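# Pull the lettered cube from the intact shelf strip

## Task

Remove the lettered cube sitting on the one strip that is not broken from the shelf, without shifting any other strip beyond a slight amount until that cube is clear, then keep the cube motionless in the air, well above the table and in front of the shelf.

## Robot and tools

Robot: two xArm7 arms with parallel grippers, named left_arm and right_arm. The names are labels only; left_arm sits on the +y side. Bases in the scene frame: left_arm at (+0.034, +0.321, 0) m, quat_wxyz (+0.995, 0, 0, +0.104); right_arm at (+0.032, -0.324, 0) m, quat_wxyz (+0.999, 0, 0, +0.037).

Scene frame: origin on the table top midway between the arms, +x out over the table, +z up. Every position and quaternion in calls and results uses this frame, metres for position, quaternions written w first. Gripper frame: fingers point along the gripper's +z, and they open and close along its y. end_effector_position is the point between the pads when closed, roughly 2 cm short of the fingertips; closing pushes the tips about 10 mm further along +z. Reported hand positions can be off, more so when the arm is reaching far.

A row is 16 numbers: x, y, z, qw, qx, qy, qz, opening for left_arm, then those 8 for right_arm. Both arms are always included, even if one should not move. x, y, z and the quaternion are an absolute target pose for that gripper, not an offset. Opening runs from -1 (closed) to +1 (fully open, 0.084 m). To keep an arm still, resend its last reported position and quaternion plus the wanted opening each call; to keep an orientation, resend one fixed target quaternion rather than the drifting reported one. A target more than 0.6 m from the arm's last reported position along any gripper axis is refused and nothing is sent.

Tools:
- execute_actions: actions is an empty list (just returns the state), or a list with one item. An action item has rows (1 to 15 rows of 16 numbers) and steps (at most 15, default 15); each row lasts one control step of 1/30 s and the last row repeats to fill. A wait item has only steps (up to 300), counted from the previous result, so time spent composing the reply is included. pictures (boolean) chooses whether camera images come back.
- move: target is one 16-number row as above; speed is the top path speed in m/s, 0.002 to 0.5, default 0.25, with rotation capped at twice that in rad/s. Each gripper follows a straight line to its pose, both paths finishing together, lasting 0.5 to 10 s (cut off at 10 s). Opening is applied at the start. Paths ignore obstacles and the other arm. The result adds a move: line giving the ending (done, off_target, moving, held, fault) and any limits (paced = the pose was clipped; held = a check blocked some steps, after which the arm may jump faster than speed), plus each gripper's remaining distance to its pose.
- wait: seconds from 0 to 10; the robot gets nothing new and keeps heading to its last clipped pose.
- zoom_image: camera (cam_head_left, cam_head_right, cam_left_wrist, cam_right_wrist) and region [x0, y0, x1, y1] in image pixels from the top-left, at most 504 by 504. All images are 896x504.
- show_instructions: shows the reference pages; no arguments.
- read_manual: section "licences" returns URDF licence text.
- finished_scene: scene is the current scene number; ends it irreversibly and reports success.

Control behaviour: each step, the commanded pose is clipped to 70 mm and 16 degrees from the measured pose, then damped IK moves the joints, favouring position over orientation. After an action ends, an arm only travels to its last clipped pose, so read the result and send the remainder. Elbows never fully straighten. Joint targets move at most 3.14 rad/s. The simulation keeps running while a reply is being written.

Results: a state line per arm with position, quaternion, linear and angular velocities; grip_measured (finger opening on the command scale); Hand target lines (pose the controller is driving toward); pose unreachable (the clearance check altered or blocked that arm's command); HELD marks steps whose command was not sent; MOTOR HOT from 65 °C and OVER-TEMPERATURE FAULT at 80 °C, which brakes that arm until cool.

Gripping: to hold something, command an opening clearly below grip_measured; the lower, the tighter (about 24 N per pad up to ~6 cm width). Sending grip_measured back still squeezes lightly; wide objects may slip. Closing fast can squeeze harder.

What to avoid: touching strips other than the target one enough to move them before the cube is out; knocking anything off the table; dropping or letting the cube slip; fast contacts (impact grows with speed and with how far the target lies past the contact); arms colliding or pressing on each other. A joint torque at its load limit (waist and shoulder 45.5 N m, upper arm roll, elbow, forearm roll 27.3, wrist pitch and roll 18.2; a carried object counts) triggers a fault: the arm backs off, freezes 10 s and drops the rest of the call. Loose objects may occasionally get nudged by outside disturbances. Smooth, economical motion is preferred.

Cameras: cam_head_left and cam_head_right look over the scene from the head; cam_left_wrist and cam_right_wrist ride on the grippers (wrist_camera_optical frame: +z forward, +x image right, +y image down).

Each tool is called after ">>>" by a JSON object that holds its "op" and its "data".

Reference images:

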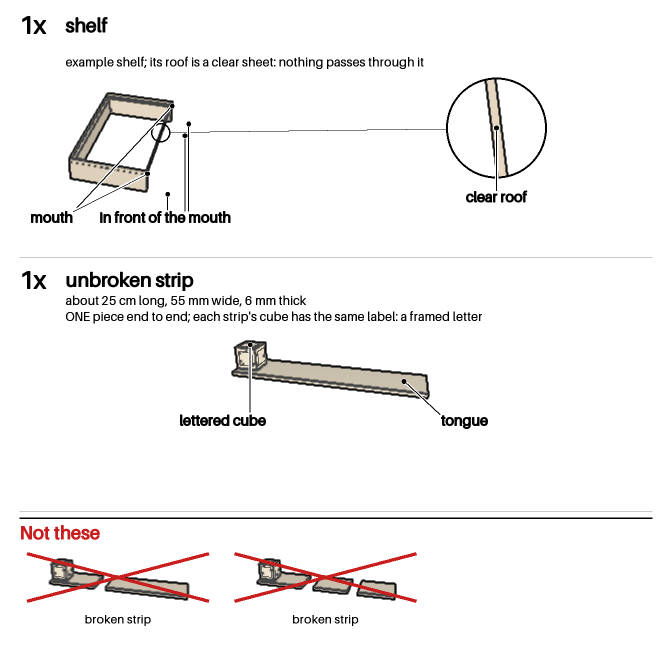

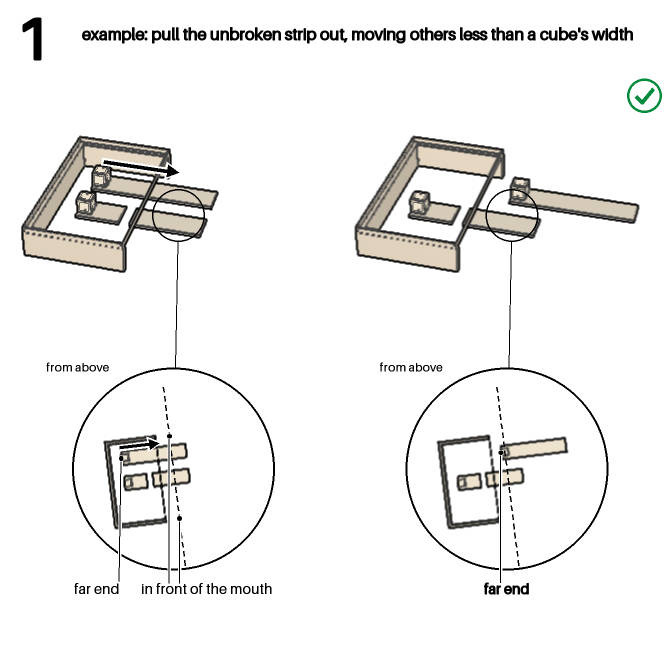

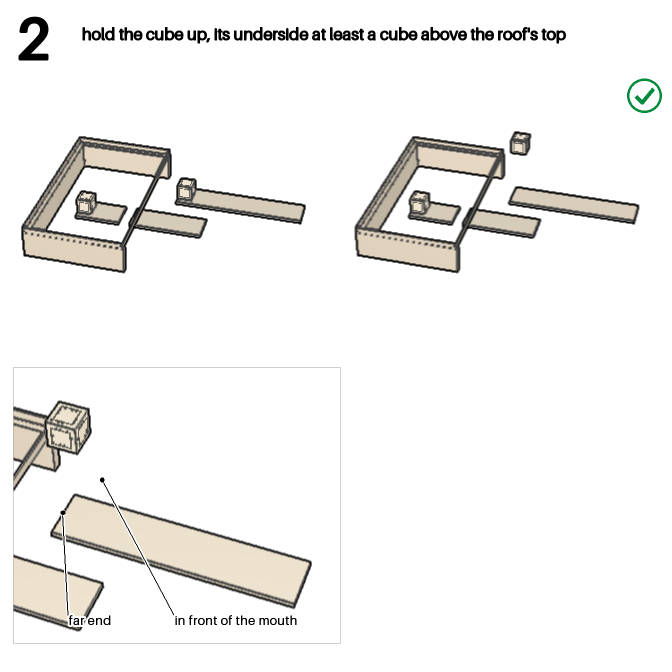

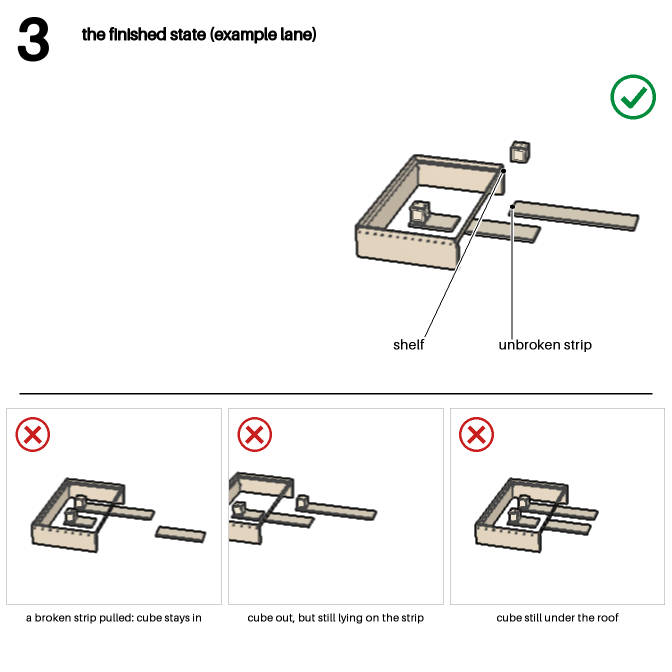

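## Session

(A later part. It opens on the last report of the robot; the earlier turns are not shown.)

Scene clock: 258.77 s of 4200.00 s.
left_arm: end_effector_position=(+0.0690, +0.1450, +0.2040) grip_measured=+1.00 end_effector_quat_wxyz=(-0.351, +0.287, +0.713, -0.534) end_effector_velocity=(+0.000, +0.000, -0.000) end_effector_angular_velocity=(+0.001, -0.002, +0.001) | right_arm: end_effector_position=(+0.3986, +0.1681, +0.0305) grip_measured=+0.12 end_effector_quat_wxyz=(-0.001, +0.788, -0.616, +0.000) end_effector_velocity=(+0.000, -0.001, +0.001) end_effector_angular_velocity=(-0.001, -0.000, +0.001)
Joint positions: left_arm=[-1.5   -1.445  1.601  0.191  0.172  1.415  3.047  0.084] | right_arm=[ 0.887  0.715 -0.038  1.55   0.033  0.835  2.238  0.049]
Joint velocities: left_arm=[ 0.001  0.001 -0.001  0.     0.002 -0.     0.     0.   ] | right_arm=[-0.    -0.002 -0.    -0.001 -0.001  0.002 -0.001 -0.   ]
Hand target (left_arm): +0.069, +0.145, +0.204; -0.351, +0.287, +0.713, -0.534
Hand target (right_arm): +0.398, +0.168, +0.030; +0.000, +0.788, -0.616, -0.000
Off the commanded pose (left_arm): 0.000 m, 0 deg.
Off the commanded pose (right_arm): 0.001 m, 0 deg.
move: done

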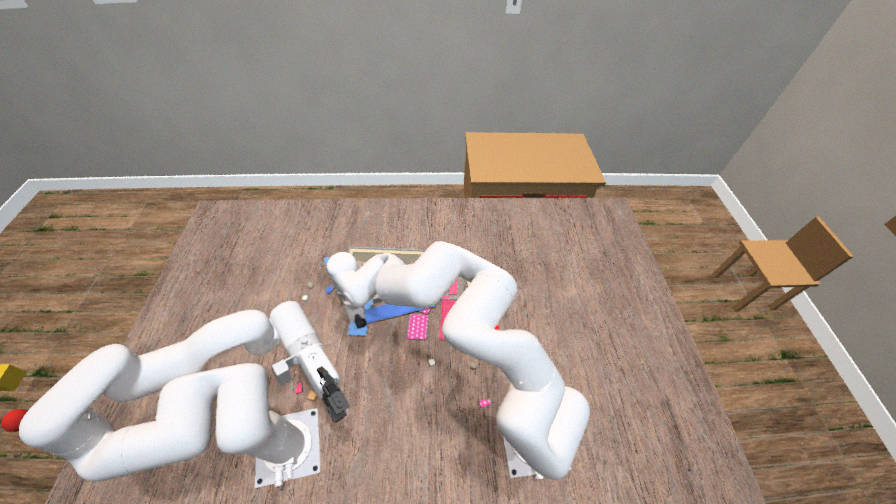

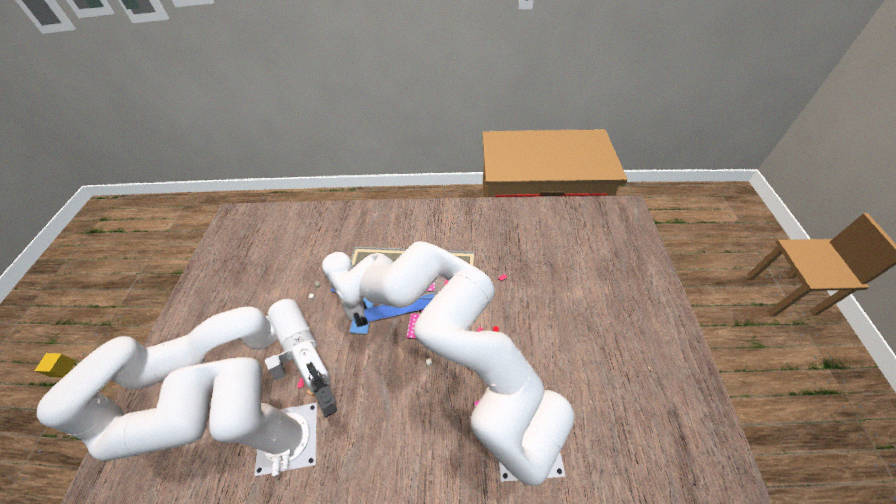

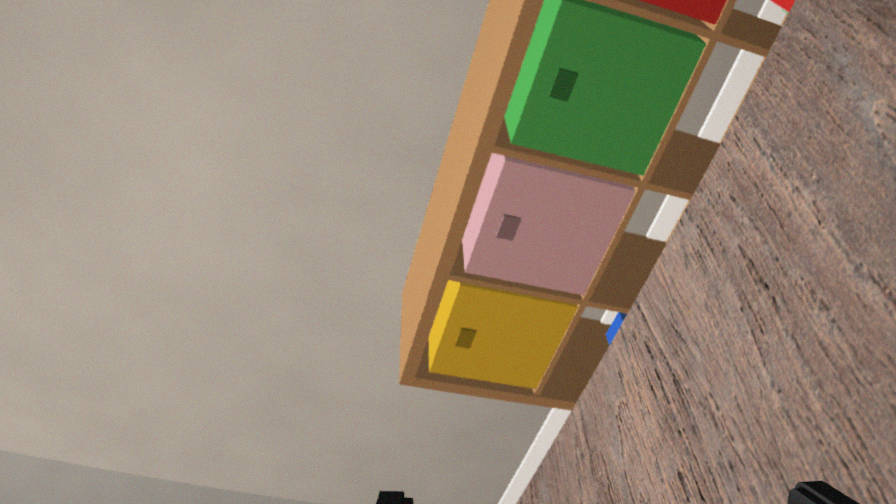

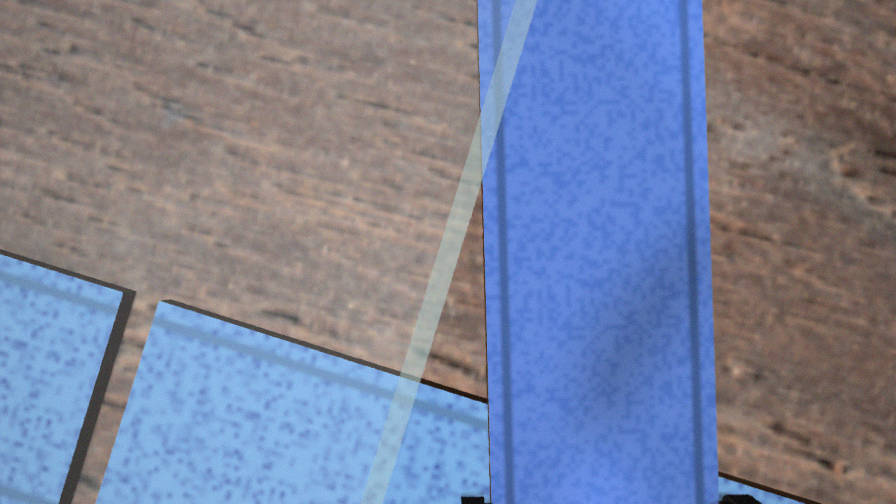

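>>> {"op": "move", "data": {"target": [0.069,0.145,0.204,-0.351,0.287,0.713,-0.534,1,0.398,0.168,0.045,0,0.788,-0.616,0,-1], "speed": 0.04}}

>>> {"op": "move", "data": {"target": [0.069,0.145,0.204,-0.351,0.287,0.713,-0.534,1,0.31,0.10,0.05,0,0.788,-0.616,0,-1], "speed": 0.08}}

>>> {"op": "move", "data": {"target": [0.069,0.145,0.204,-0.351,0.287,0.713,-0.534,1,0.19,-0.032,0.05,0,0.788,-0.616,0,-1], "speed": 0.1}}

>>> {"op": "move", "data": {"target": [0.069,0.145,0.204,-0.351,0.287,0.713,-0.534,1,0.19,-0.032,0.042,0,1,0,0,-1], "speed": 0.2}}

>>> {"op": "move", "data": {"target": [0.069,0.145,0.204,-0.351,0.287,0.713,-0.534,1,0.30,-0.032,0.042,0,1,0,0,-1], "speed": 0.08}}

>>> {"op": "zoom_image", "data": {"camera": "cam_head_left", "region": [320,230,500,350]}}

Scene clock: 268.03 s of 4200.00 s.
left_arm: end_effector_position=(+0.0690, +0.1450, +0.2040) grip_measured=+1.00 end_effector_quat_wxyz=(-0.351, +0.287, +0.713, -0.534) end_effector_velocity=(-0.000, -0.000, +0.000) end_effector_angular_velocity=(-0.001, +0.001, +0.000) | right_arm: end_effector_position=(+0.3978, +0.1674, +0.0441) grip_measured=+0.12 end_effector_quat_wxyz=(+0.001, +0.788, -0.616, +0.000) end_effector_velocity=(+0.001, +0.003, +0.004) end_effector_angular_velocity=(+0.008, -0.004, -0.000)
Joint positions: left_arm=[-1.5   -1.445  1.601  0.191  0.172  1.415  3.047  0.084] | right_arm=[ 0.888  0.69  -0.039  1.552  0.033  0.865  2.238  0.049]
Joint velocities: left_arm=[ 0.    -0.001  0.    -0.    -0.001  0.    -0.    -0.   ] | right_arm=[ 0.    -0.005  0.     0.004  0.002 -0.001 -0.     0.   ]
Hand target (left_arm): +0.069, +0.145, +0.204; -0.351, +0.287, +0.713, -0.534
Hand target (right_arm): +0.398, +0.168, +0.045; -0.000, +0.788, -0.616, +0.000
Off the commanded pose (left_arm): 0.000 m, 0 deg.
Off the commanded pose (right_arm): 0.001 m, 0 deg.
After step 90, 5.43 s passed at rest.
move: done

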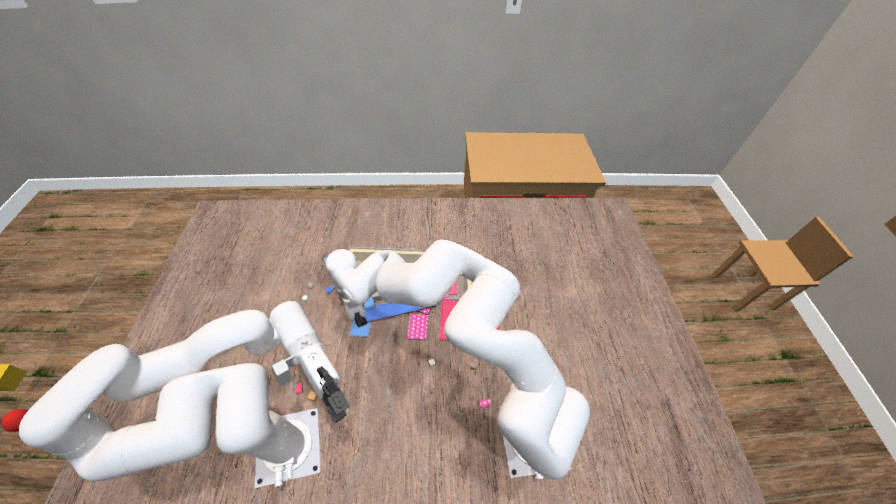

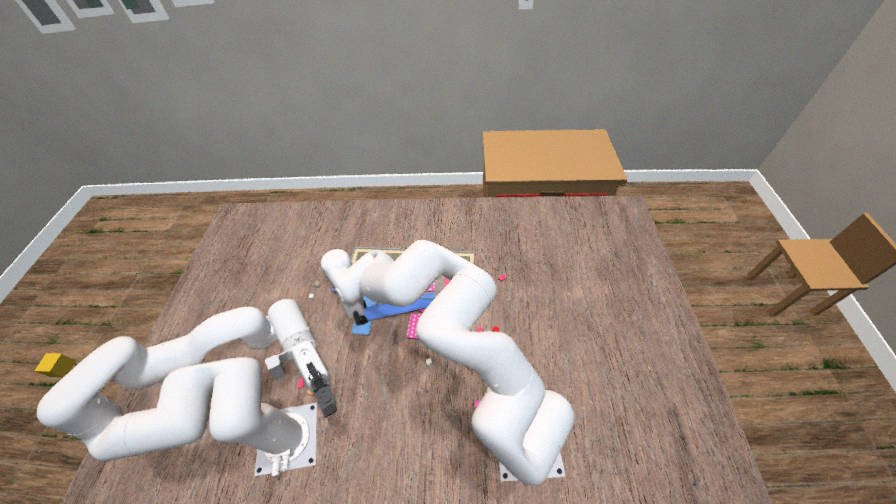

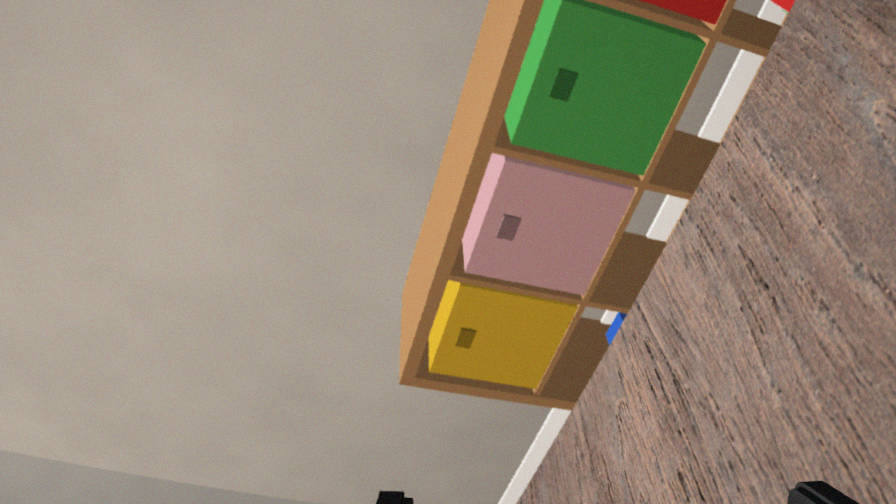

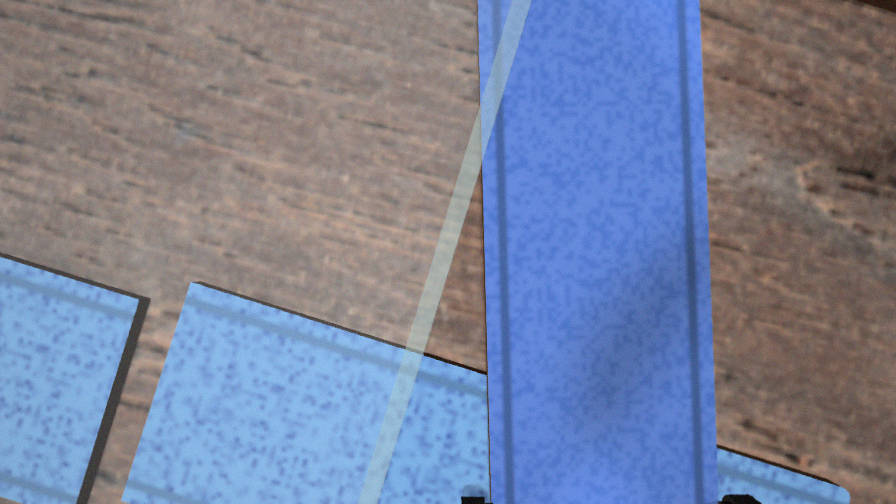

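Scene clock: 269.77 s of 4200.00 s.
left_arm: end_effector_position=(+0.0690, +0.1450, +0.2040) grip_measured=+1.00 end_effector_quat_wxyz=(-0.351, +0.287, +0.713, -0.534) end_effector_velocity=(+0.000, -0.000, -0.000) end_effector_angular_velocity=(-0.000, -0.000, +0.001) | right_arm: end_effector_position=(+0.3104, +0.1000, +0.0496) grip_measured=+0.12 end_effector_quat_wxyz=(-0.000, +0.788, -0.616, +0.000) end_effector_velocity=(-0.001, -0.001, -0.000) end_effector_angular_velocity=(-0.001, +0.000, -0.001)
Joint positions: left_arm=[-1.5   -1.445  1.601  0.191  0.172  1.415  3.047  0.084] | right_arm=[ 0.947  0.378 -0.032  1.054  0.018  0.676  2.304  0.049]
Joint velocities: left_arm=[ 0.001 -0.     0.001 -0.     0.001 -0.     0.    -0.   ] | right_arm=[ 0.    -0.003 -0.    -0.006 -0.    -0.003  0.001  0.   ]
Hand target (left_arm): +0.069, +0.145, +0.204; -0.351, +0.287, +0.713, -0.534
Hand target (right_arm): +0.310, +0.100, +0.050; +0.000, +0.788, -0.616, +0.000
Off the commanded pose (left_arm): 0.000 m, 0 deg.
Off the commanded pose (right_arm): 0.001 m, 0 deg.
move: done

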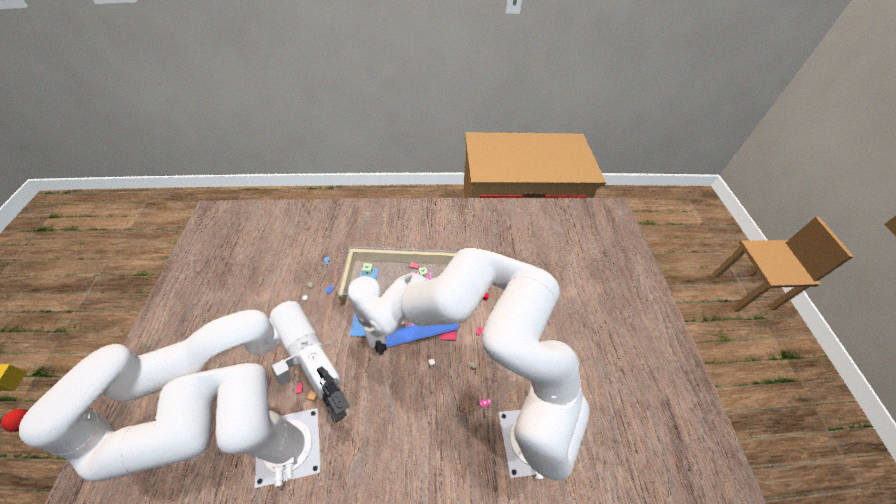

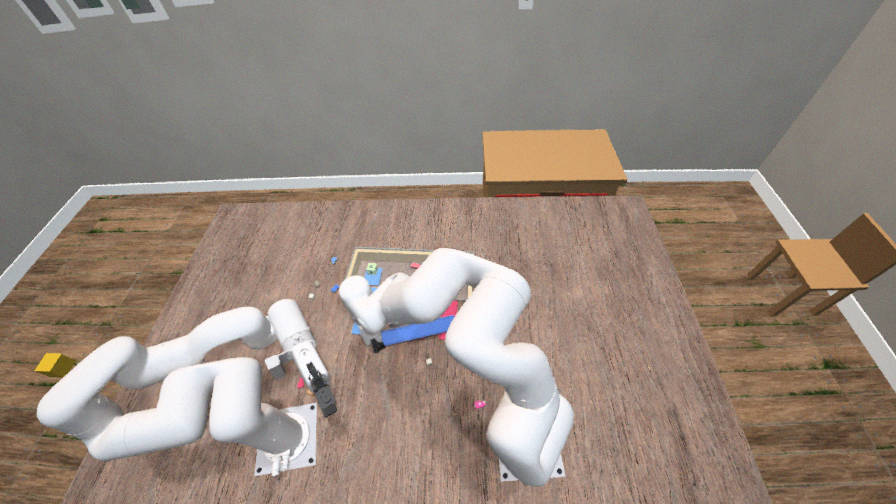

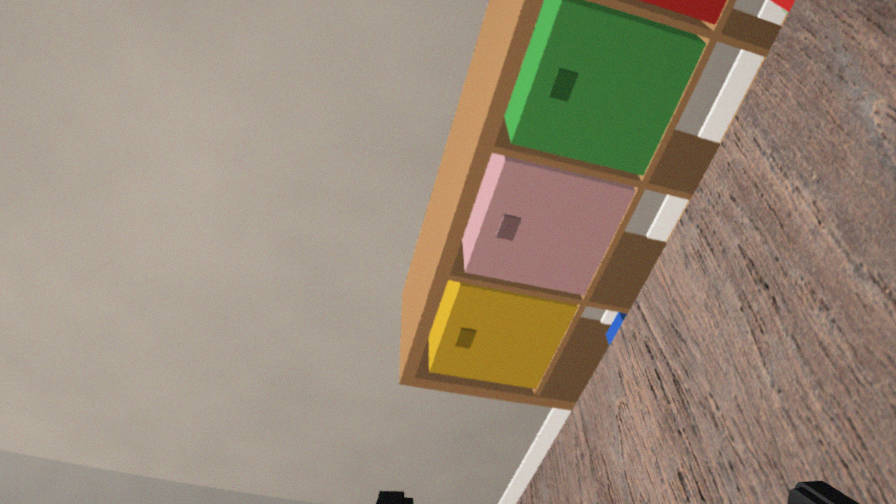

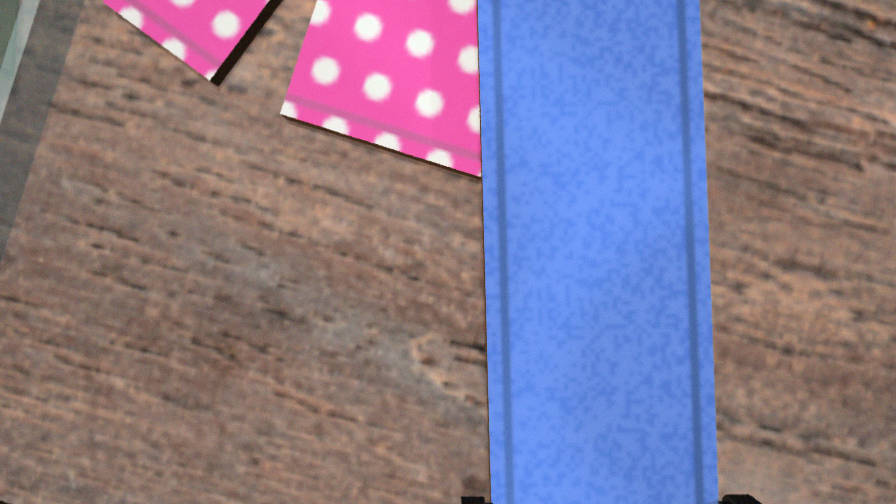

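Scene clock: 271.93 s of 4200.00 s.
left_arm: end_effector_position=(+0.0690, +0.1450, +0.2040) grip_measured=+1.00 end_effector_quat_wxyz=(-0.351, +0.287, +0.713, -0.534) end_effector_velocity=(-0.000, +0.000, +0.000) end_effector_angular_velocity=(+0.000, +0.001, -0.001) | right_arm: end_effector_position=(+0.1908, -0.0321, +0.0495) grip_measured=+0.12 end_effector_quat_wxyz=(-0.000, +0.788, -0.616, +0.001) end_effector_velocity=(-0.001, -0.002, -0.000) end_effector_angular_velocity=(-0.002, +0.000, +0.001)
Joint positions: left_arm=[-1.5   -1.445  1.601  0.191  0.172  1.415  3.047  0.084] | right_arm=[ 1.    -0.098 -0.002  0.405 -0.003  0.503  2.403  0.049]
Joint velocities: left_arm=[ 0.001  0.    -0.     0.    -0.001  0.001 -0.    -0.   ] | right_arm=[ 0.    -0.005  0.001 -0.006 -0.001  0.001  0.001  0.   ]
Hand target (left_arm): +0.069, +0.145, +0.204; -0.351, +0.287, +0.713, -0.534
Hand target (right_arm): +0.191, -0.032, +0.049; -0.000, +0.788, -0.616, +0.001
Off the commanded pose (left_arm): 0.000 m, 0 deg.
Off the commanded pose (right_arm): 0.001 m, 0 deg.
move: done

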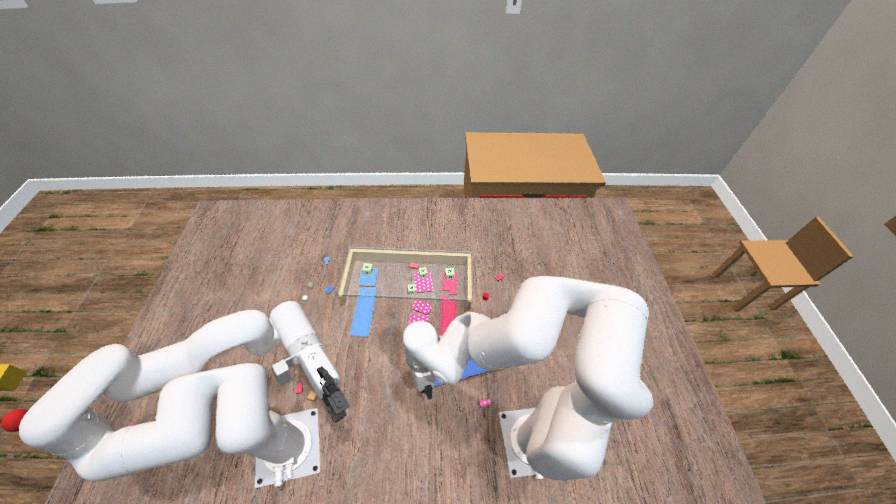

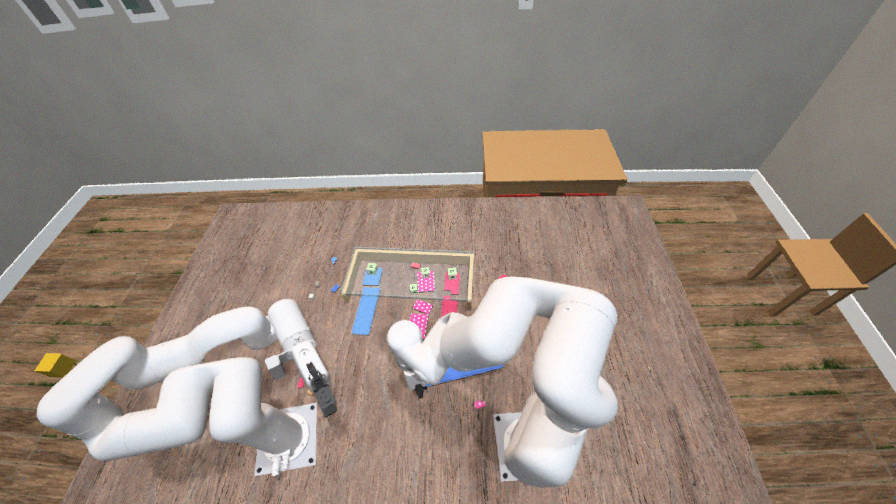

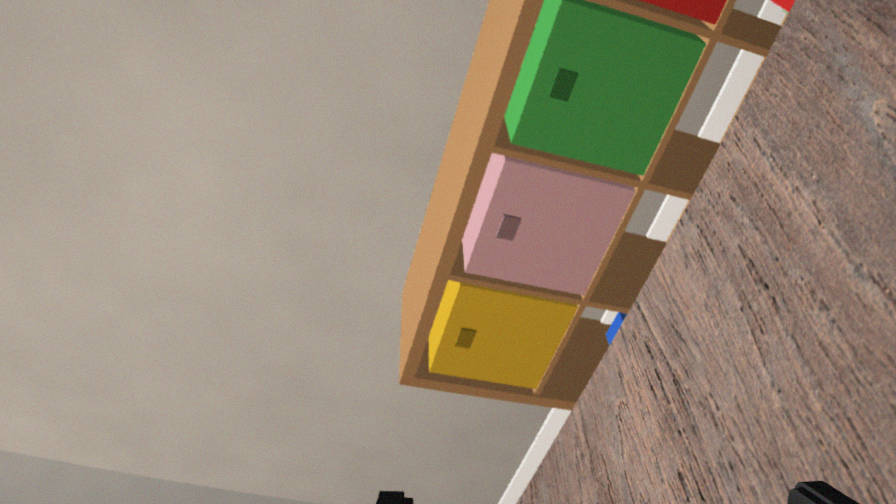

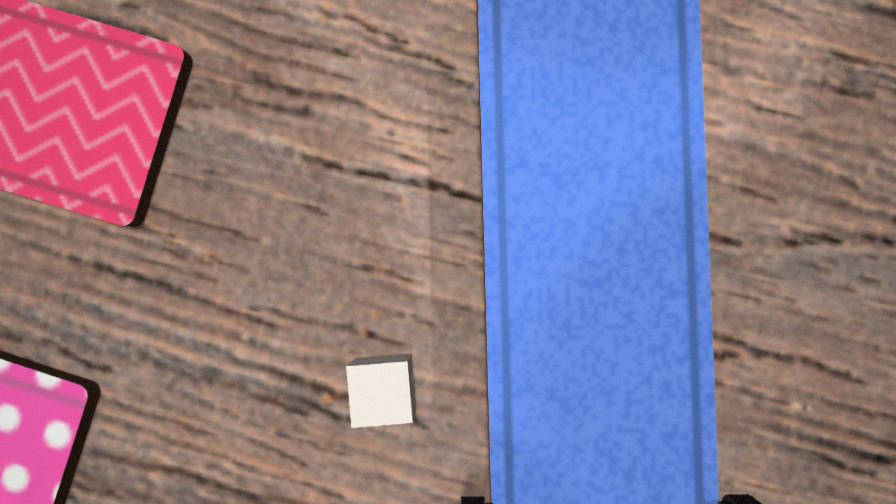

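Scene clock: 275.63 s of 4200.00 s.
left_arm: end_effector_position=(+0.0690, +0.1450, +0.2040) grip_measured=+1.00 end_effector_quat_wxyz=(-0.351, +0.287, +0.713, -0.534) end_effector_velocity=(+0.000, -0.000, +0.000) end_effector_angular_velocity=(-0.001, +0.000, +0.001) | right_arm: end_effector_position=(+0.1900, -0.0319, +0.0420) grip_measured=+0.12 end_effector_quat_wxyz=(-0.000, +1.000, -0.000, -0.000) end_effector_velocity=(+0.000, -0.000, -0.000) end_effector_angular_velocity=(+0.001, +0.002, +0.005)
Joint positions: left_arm=[-1.5   -1.445  1.601  0.191  0.172  1.415  3.047  0.084] | right_arm=[ 1.084 -0.072 -0.086  0.401 -0.013  0.473  1.085  0.049]
Joint velocities: left_arm=[ 0. -0.  0.  0. -0. -0.  0. -0.] | right_arm=[-0.     0.    -0.001  0.     0.004  0.    -0.01  -0.   ]
Hand target (left_arm): +0.069, +0.145, +0.204; -0.351, +0.287, +0.713, -0.534
Hand target (right_arm): +0.190, -0.032, +0.042; -0.000, +1.000, -0.000, -0.000
Off the commanded pose (left_arm): 0.000 m, 0 deg.
Off the commanded pose (right_arm): 0.000 m, 0 deg.
move: done

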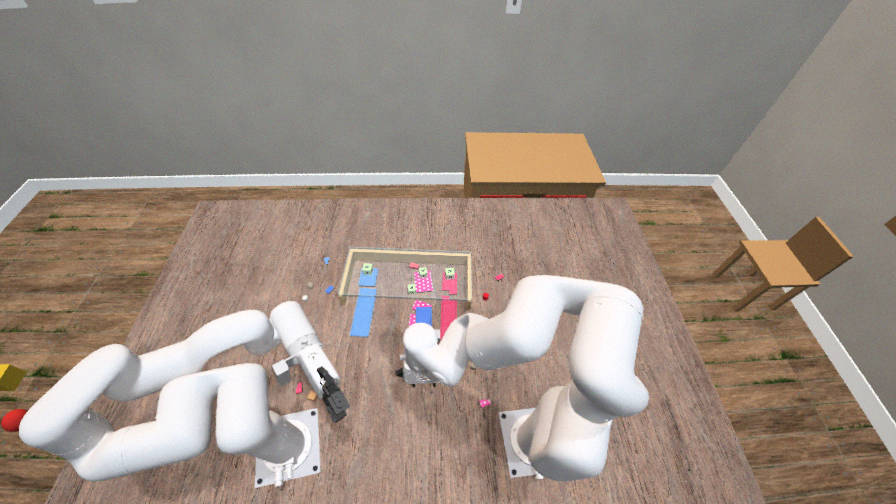

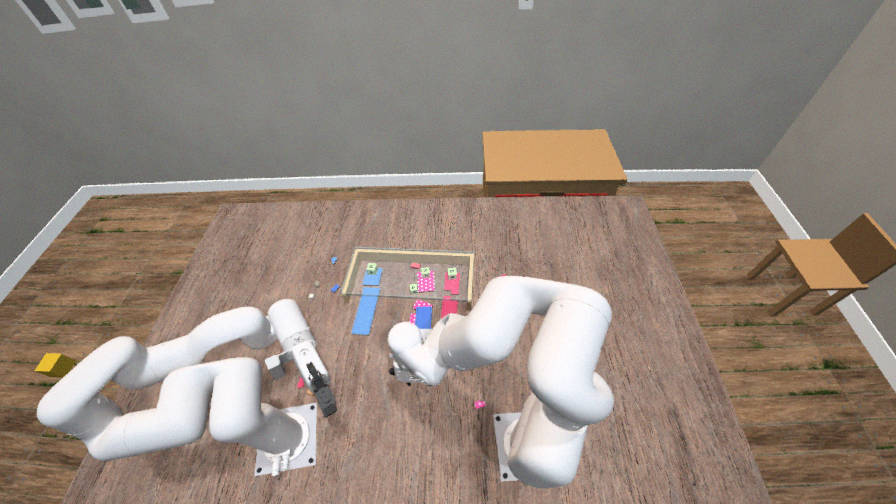

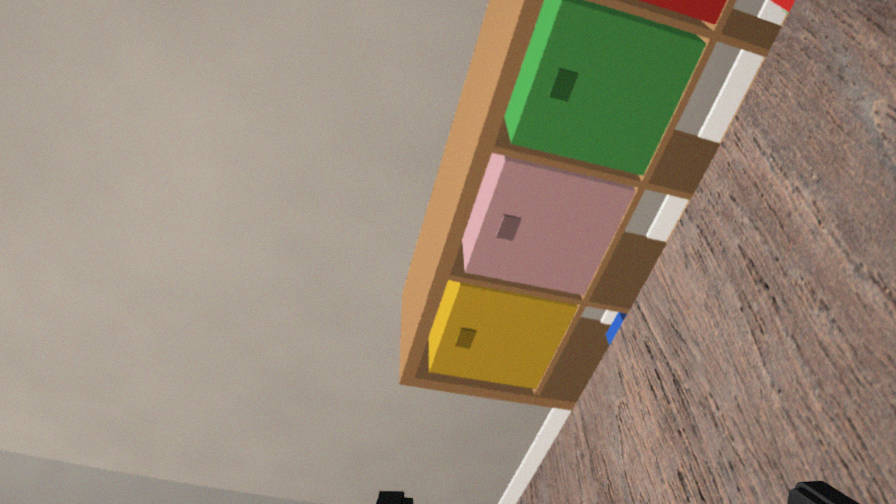

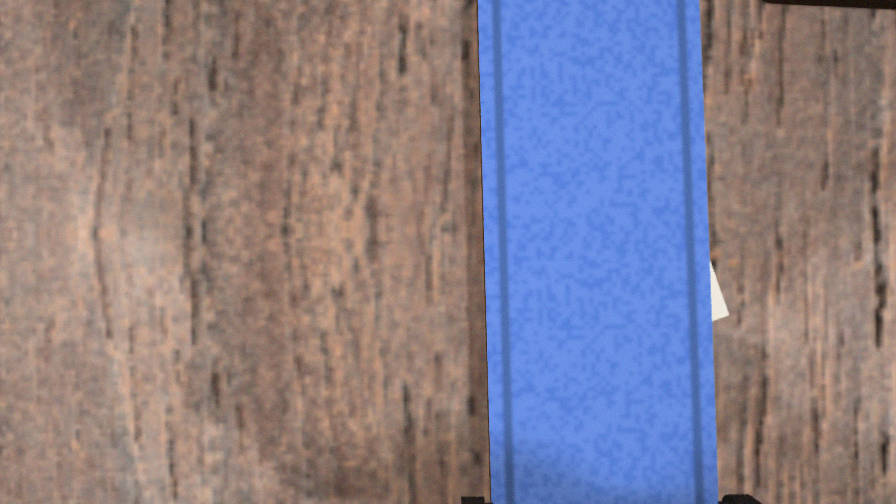

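Scene clock: 277.37 s of 4200.00 s.
left_arm: end_effector_position=(+0.0690, +0.1450, +0.2040) grip_measured=+1.00 end_effector_quat_wxyz=(-0.351, +0.287, +0.713, -0.534) end_effector_velocity=(+0.000, -0.000, -0.000) end_effector_angular_velocity=(+0.000, -0.001, +0.000) | right_arm: end_effector_position=(+0.2997, -0.0317, +0.0421) grip_measured=+0.12 end_effector_quat_wxyz=(-0.000, +1.000, +0.000, -0.000) end_effector_velocity=(+0.002, -0.000, -0.000) end_effector_angular_velocity=(-0.000, +0.001, -0.001)
Joint positions: left_arm=[-1.5   -1.445  1.601  0.191  0.172  1.415  3.047  0.084] | right_arm=[ 0.96   0.11  -0.2    0.627  0.045  0.52   0.796  0.049]
Joint velocities: left_arm=[ 0.  0. -0. -0.  0. -0.  0. -0.] | right_arm=[-0.002  0.003 -0.001  0.004  0.003  0.002 -0.004 -0.   ]
Hand target (left_arm): +0.069, +0.145, +0.204; -0.351, +0.287, +0.713, -0.534
Hand target (right_arm): +0.300, -0.032, +0.042; -0.000, +1.000, +0.000, -0.000
Off the commanded pose (left_arm): 0.000 m, 0 deg.
Off the commanded pose (right_arm): 0.000 m, 0 deg.
move: done

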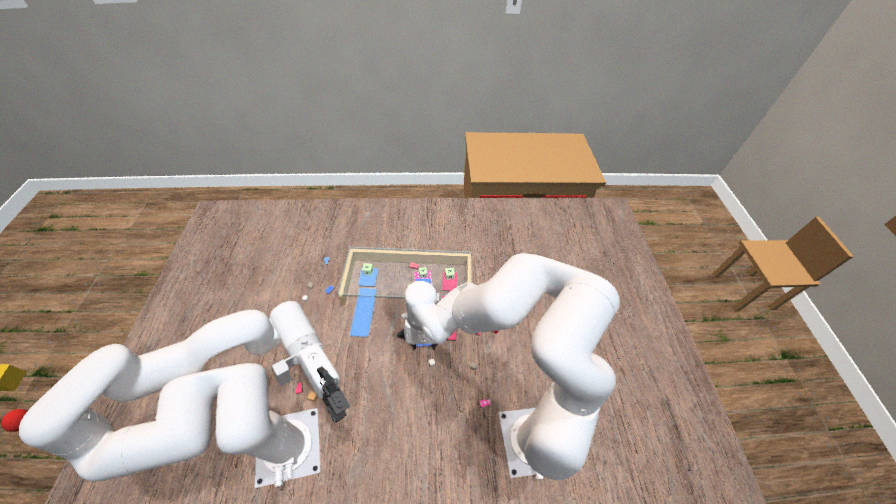

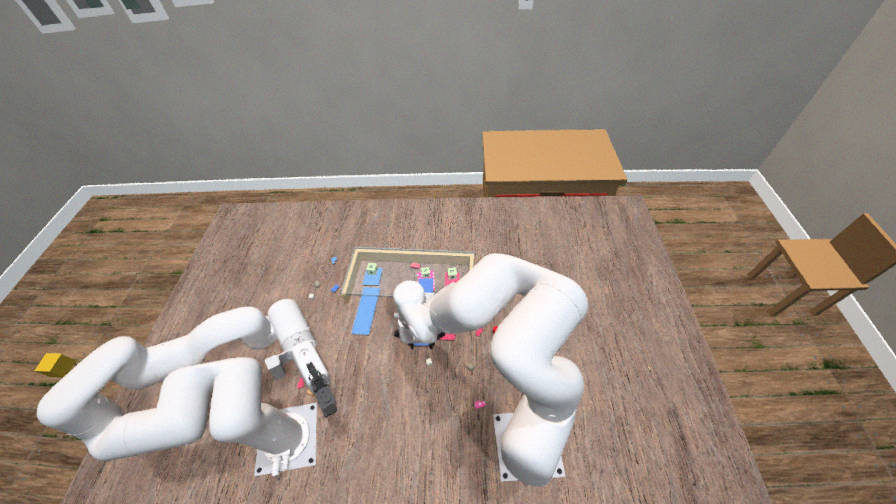

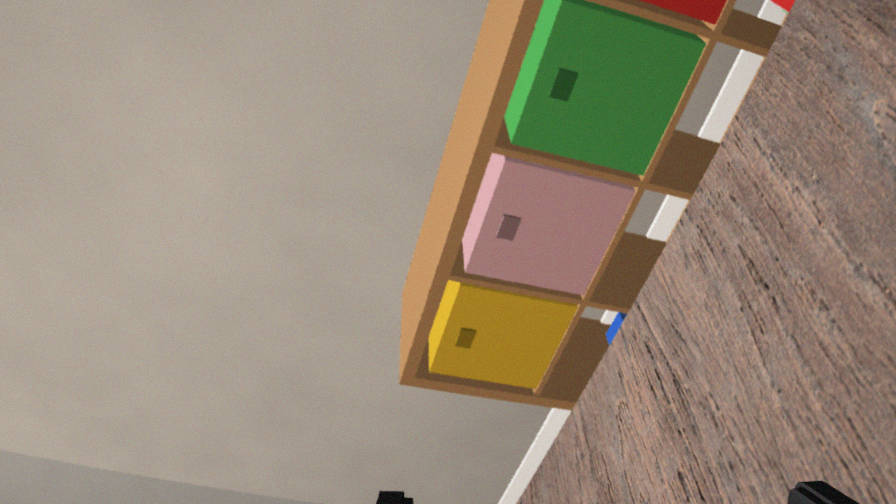

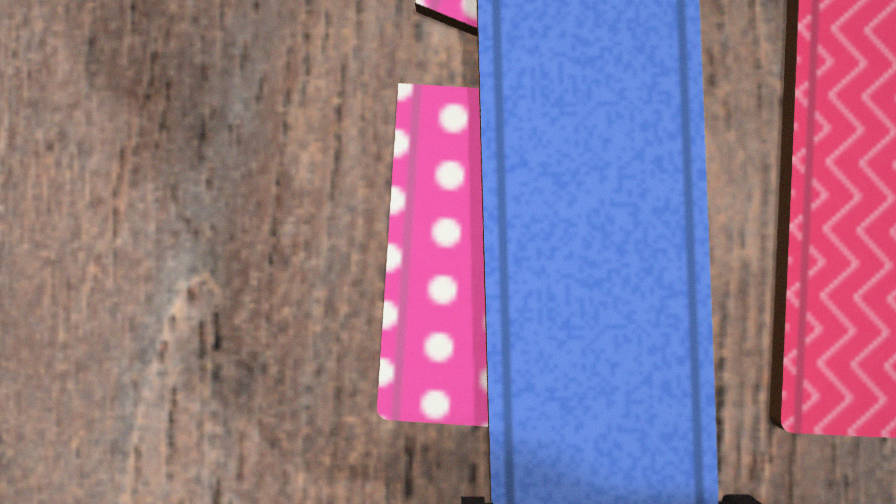

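Region (320, 230, 500, 350) of cam_head_left's 896x504 image, scaled by 2.800, with more detail than that image has.

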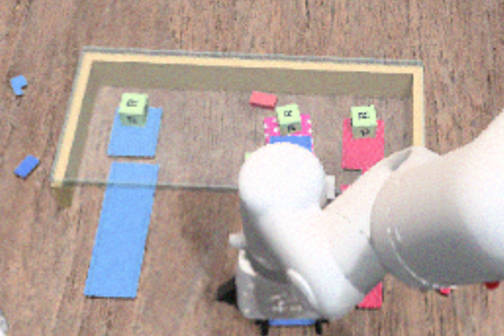

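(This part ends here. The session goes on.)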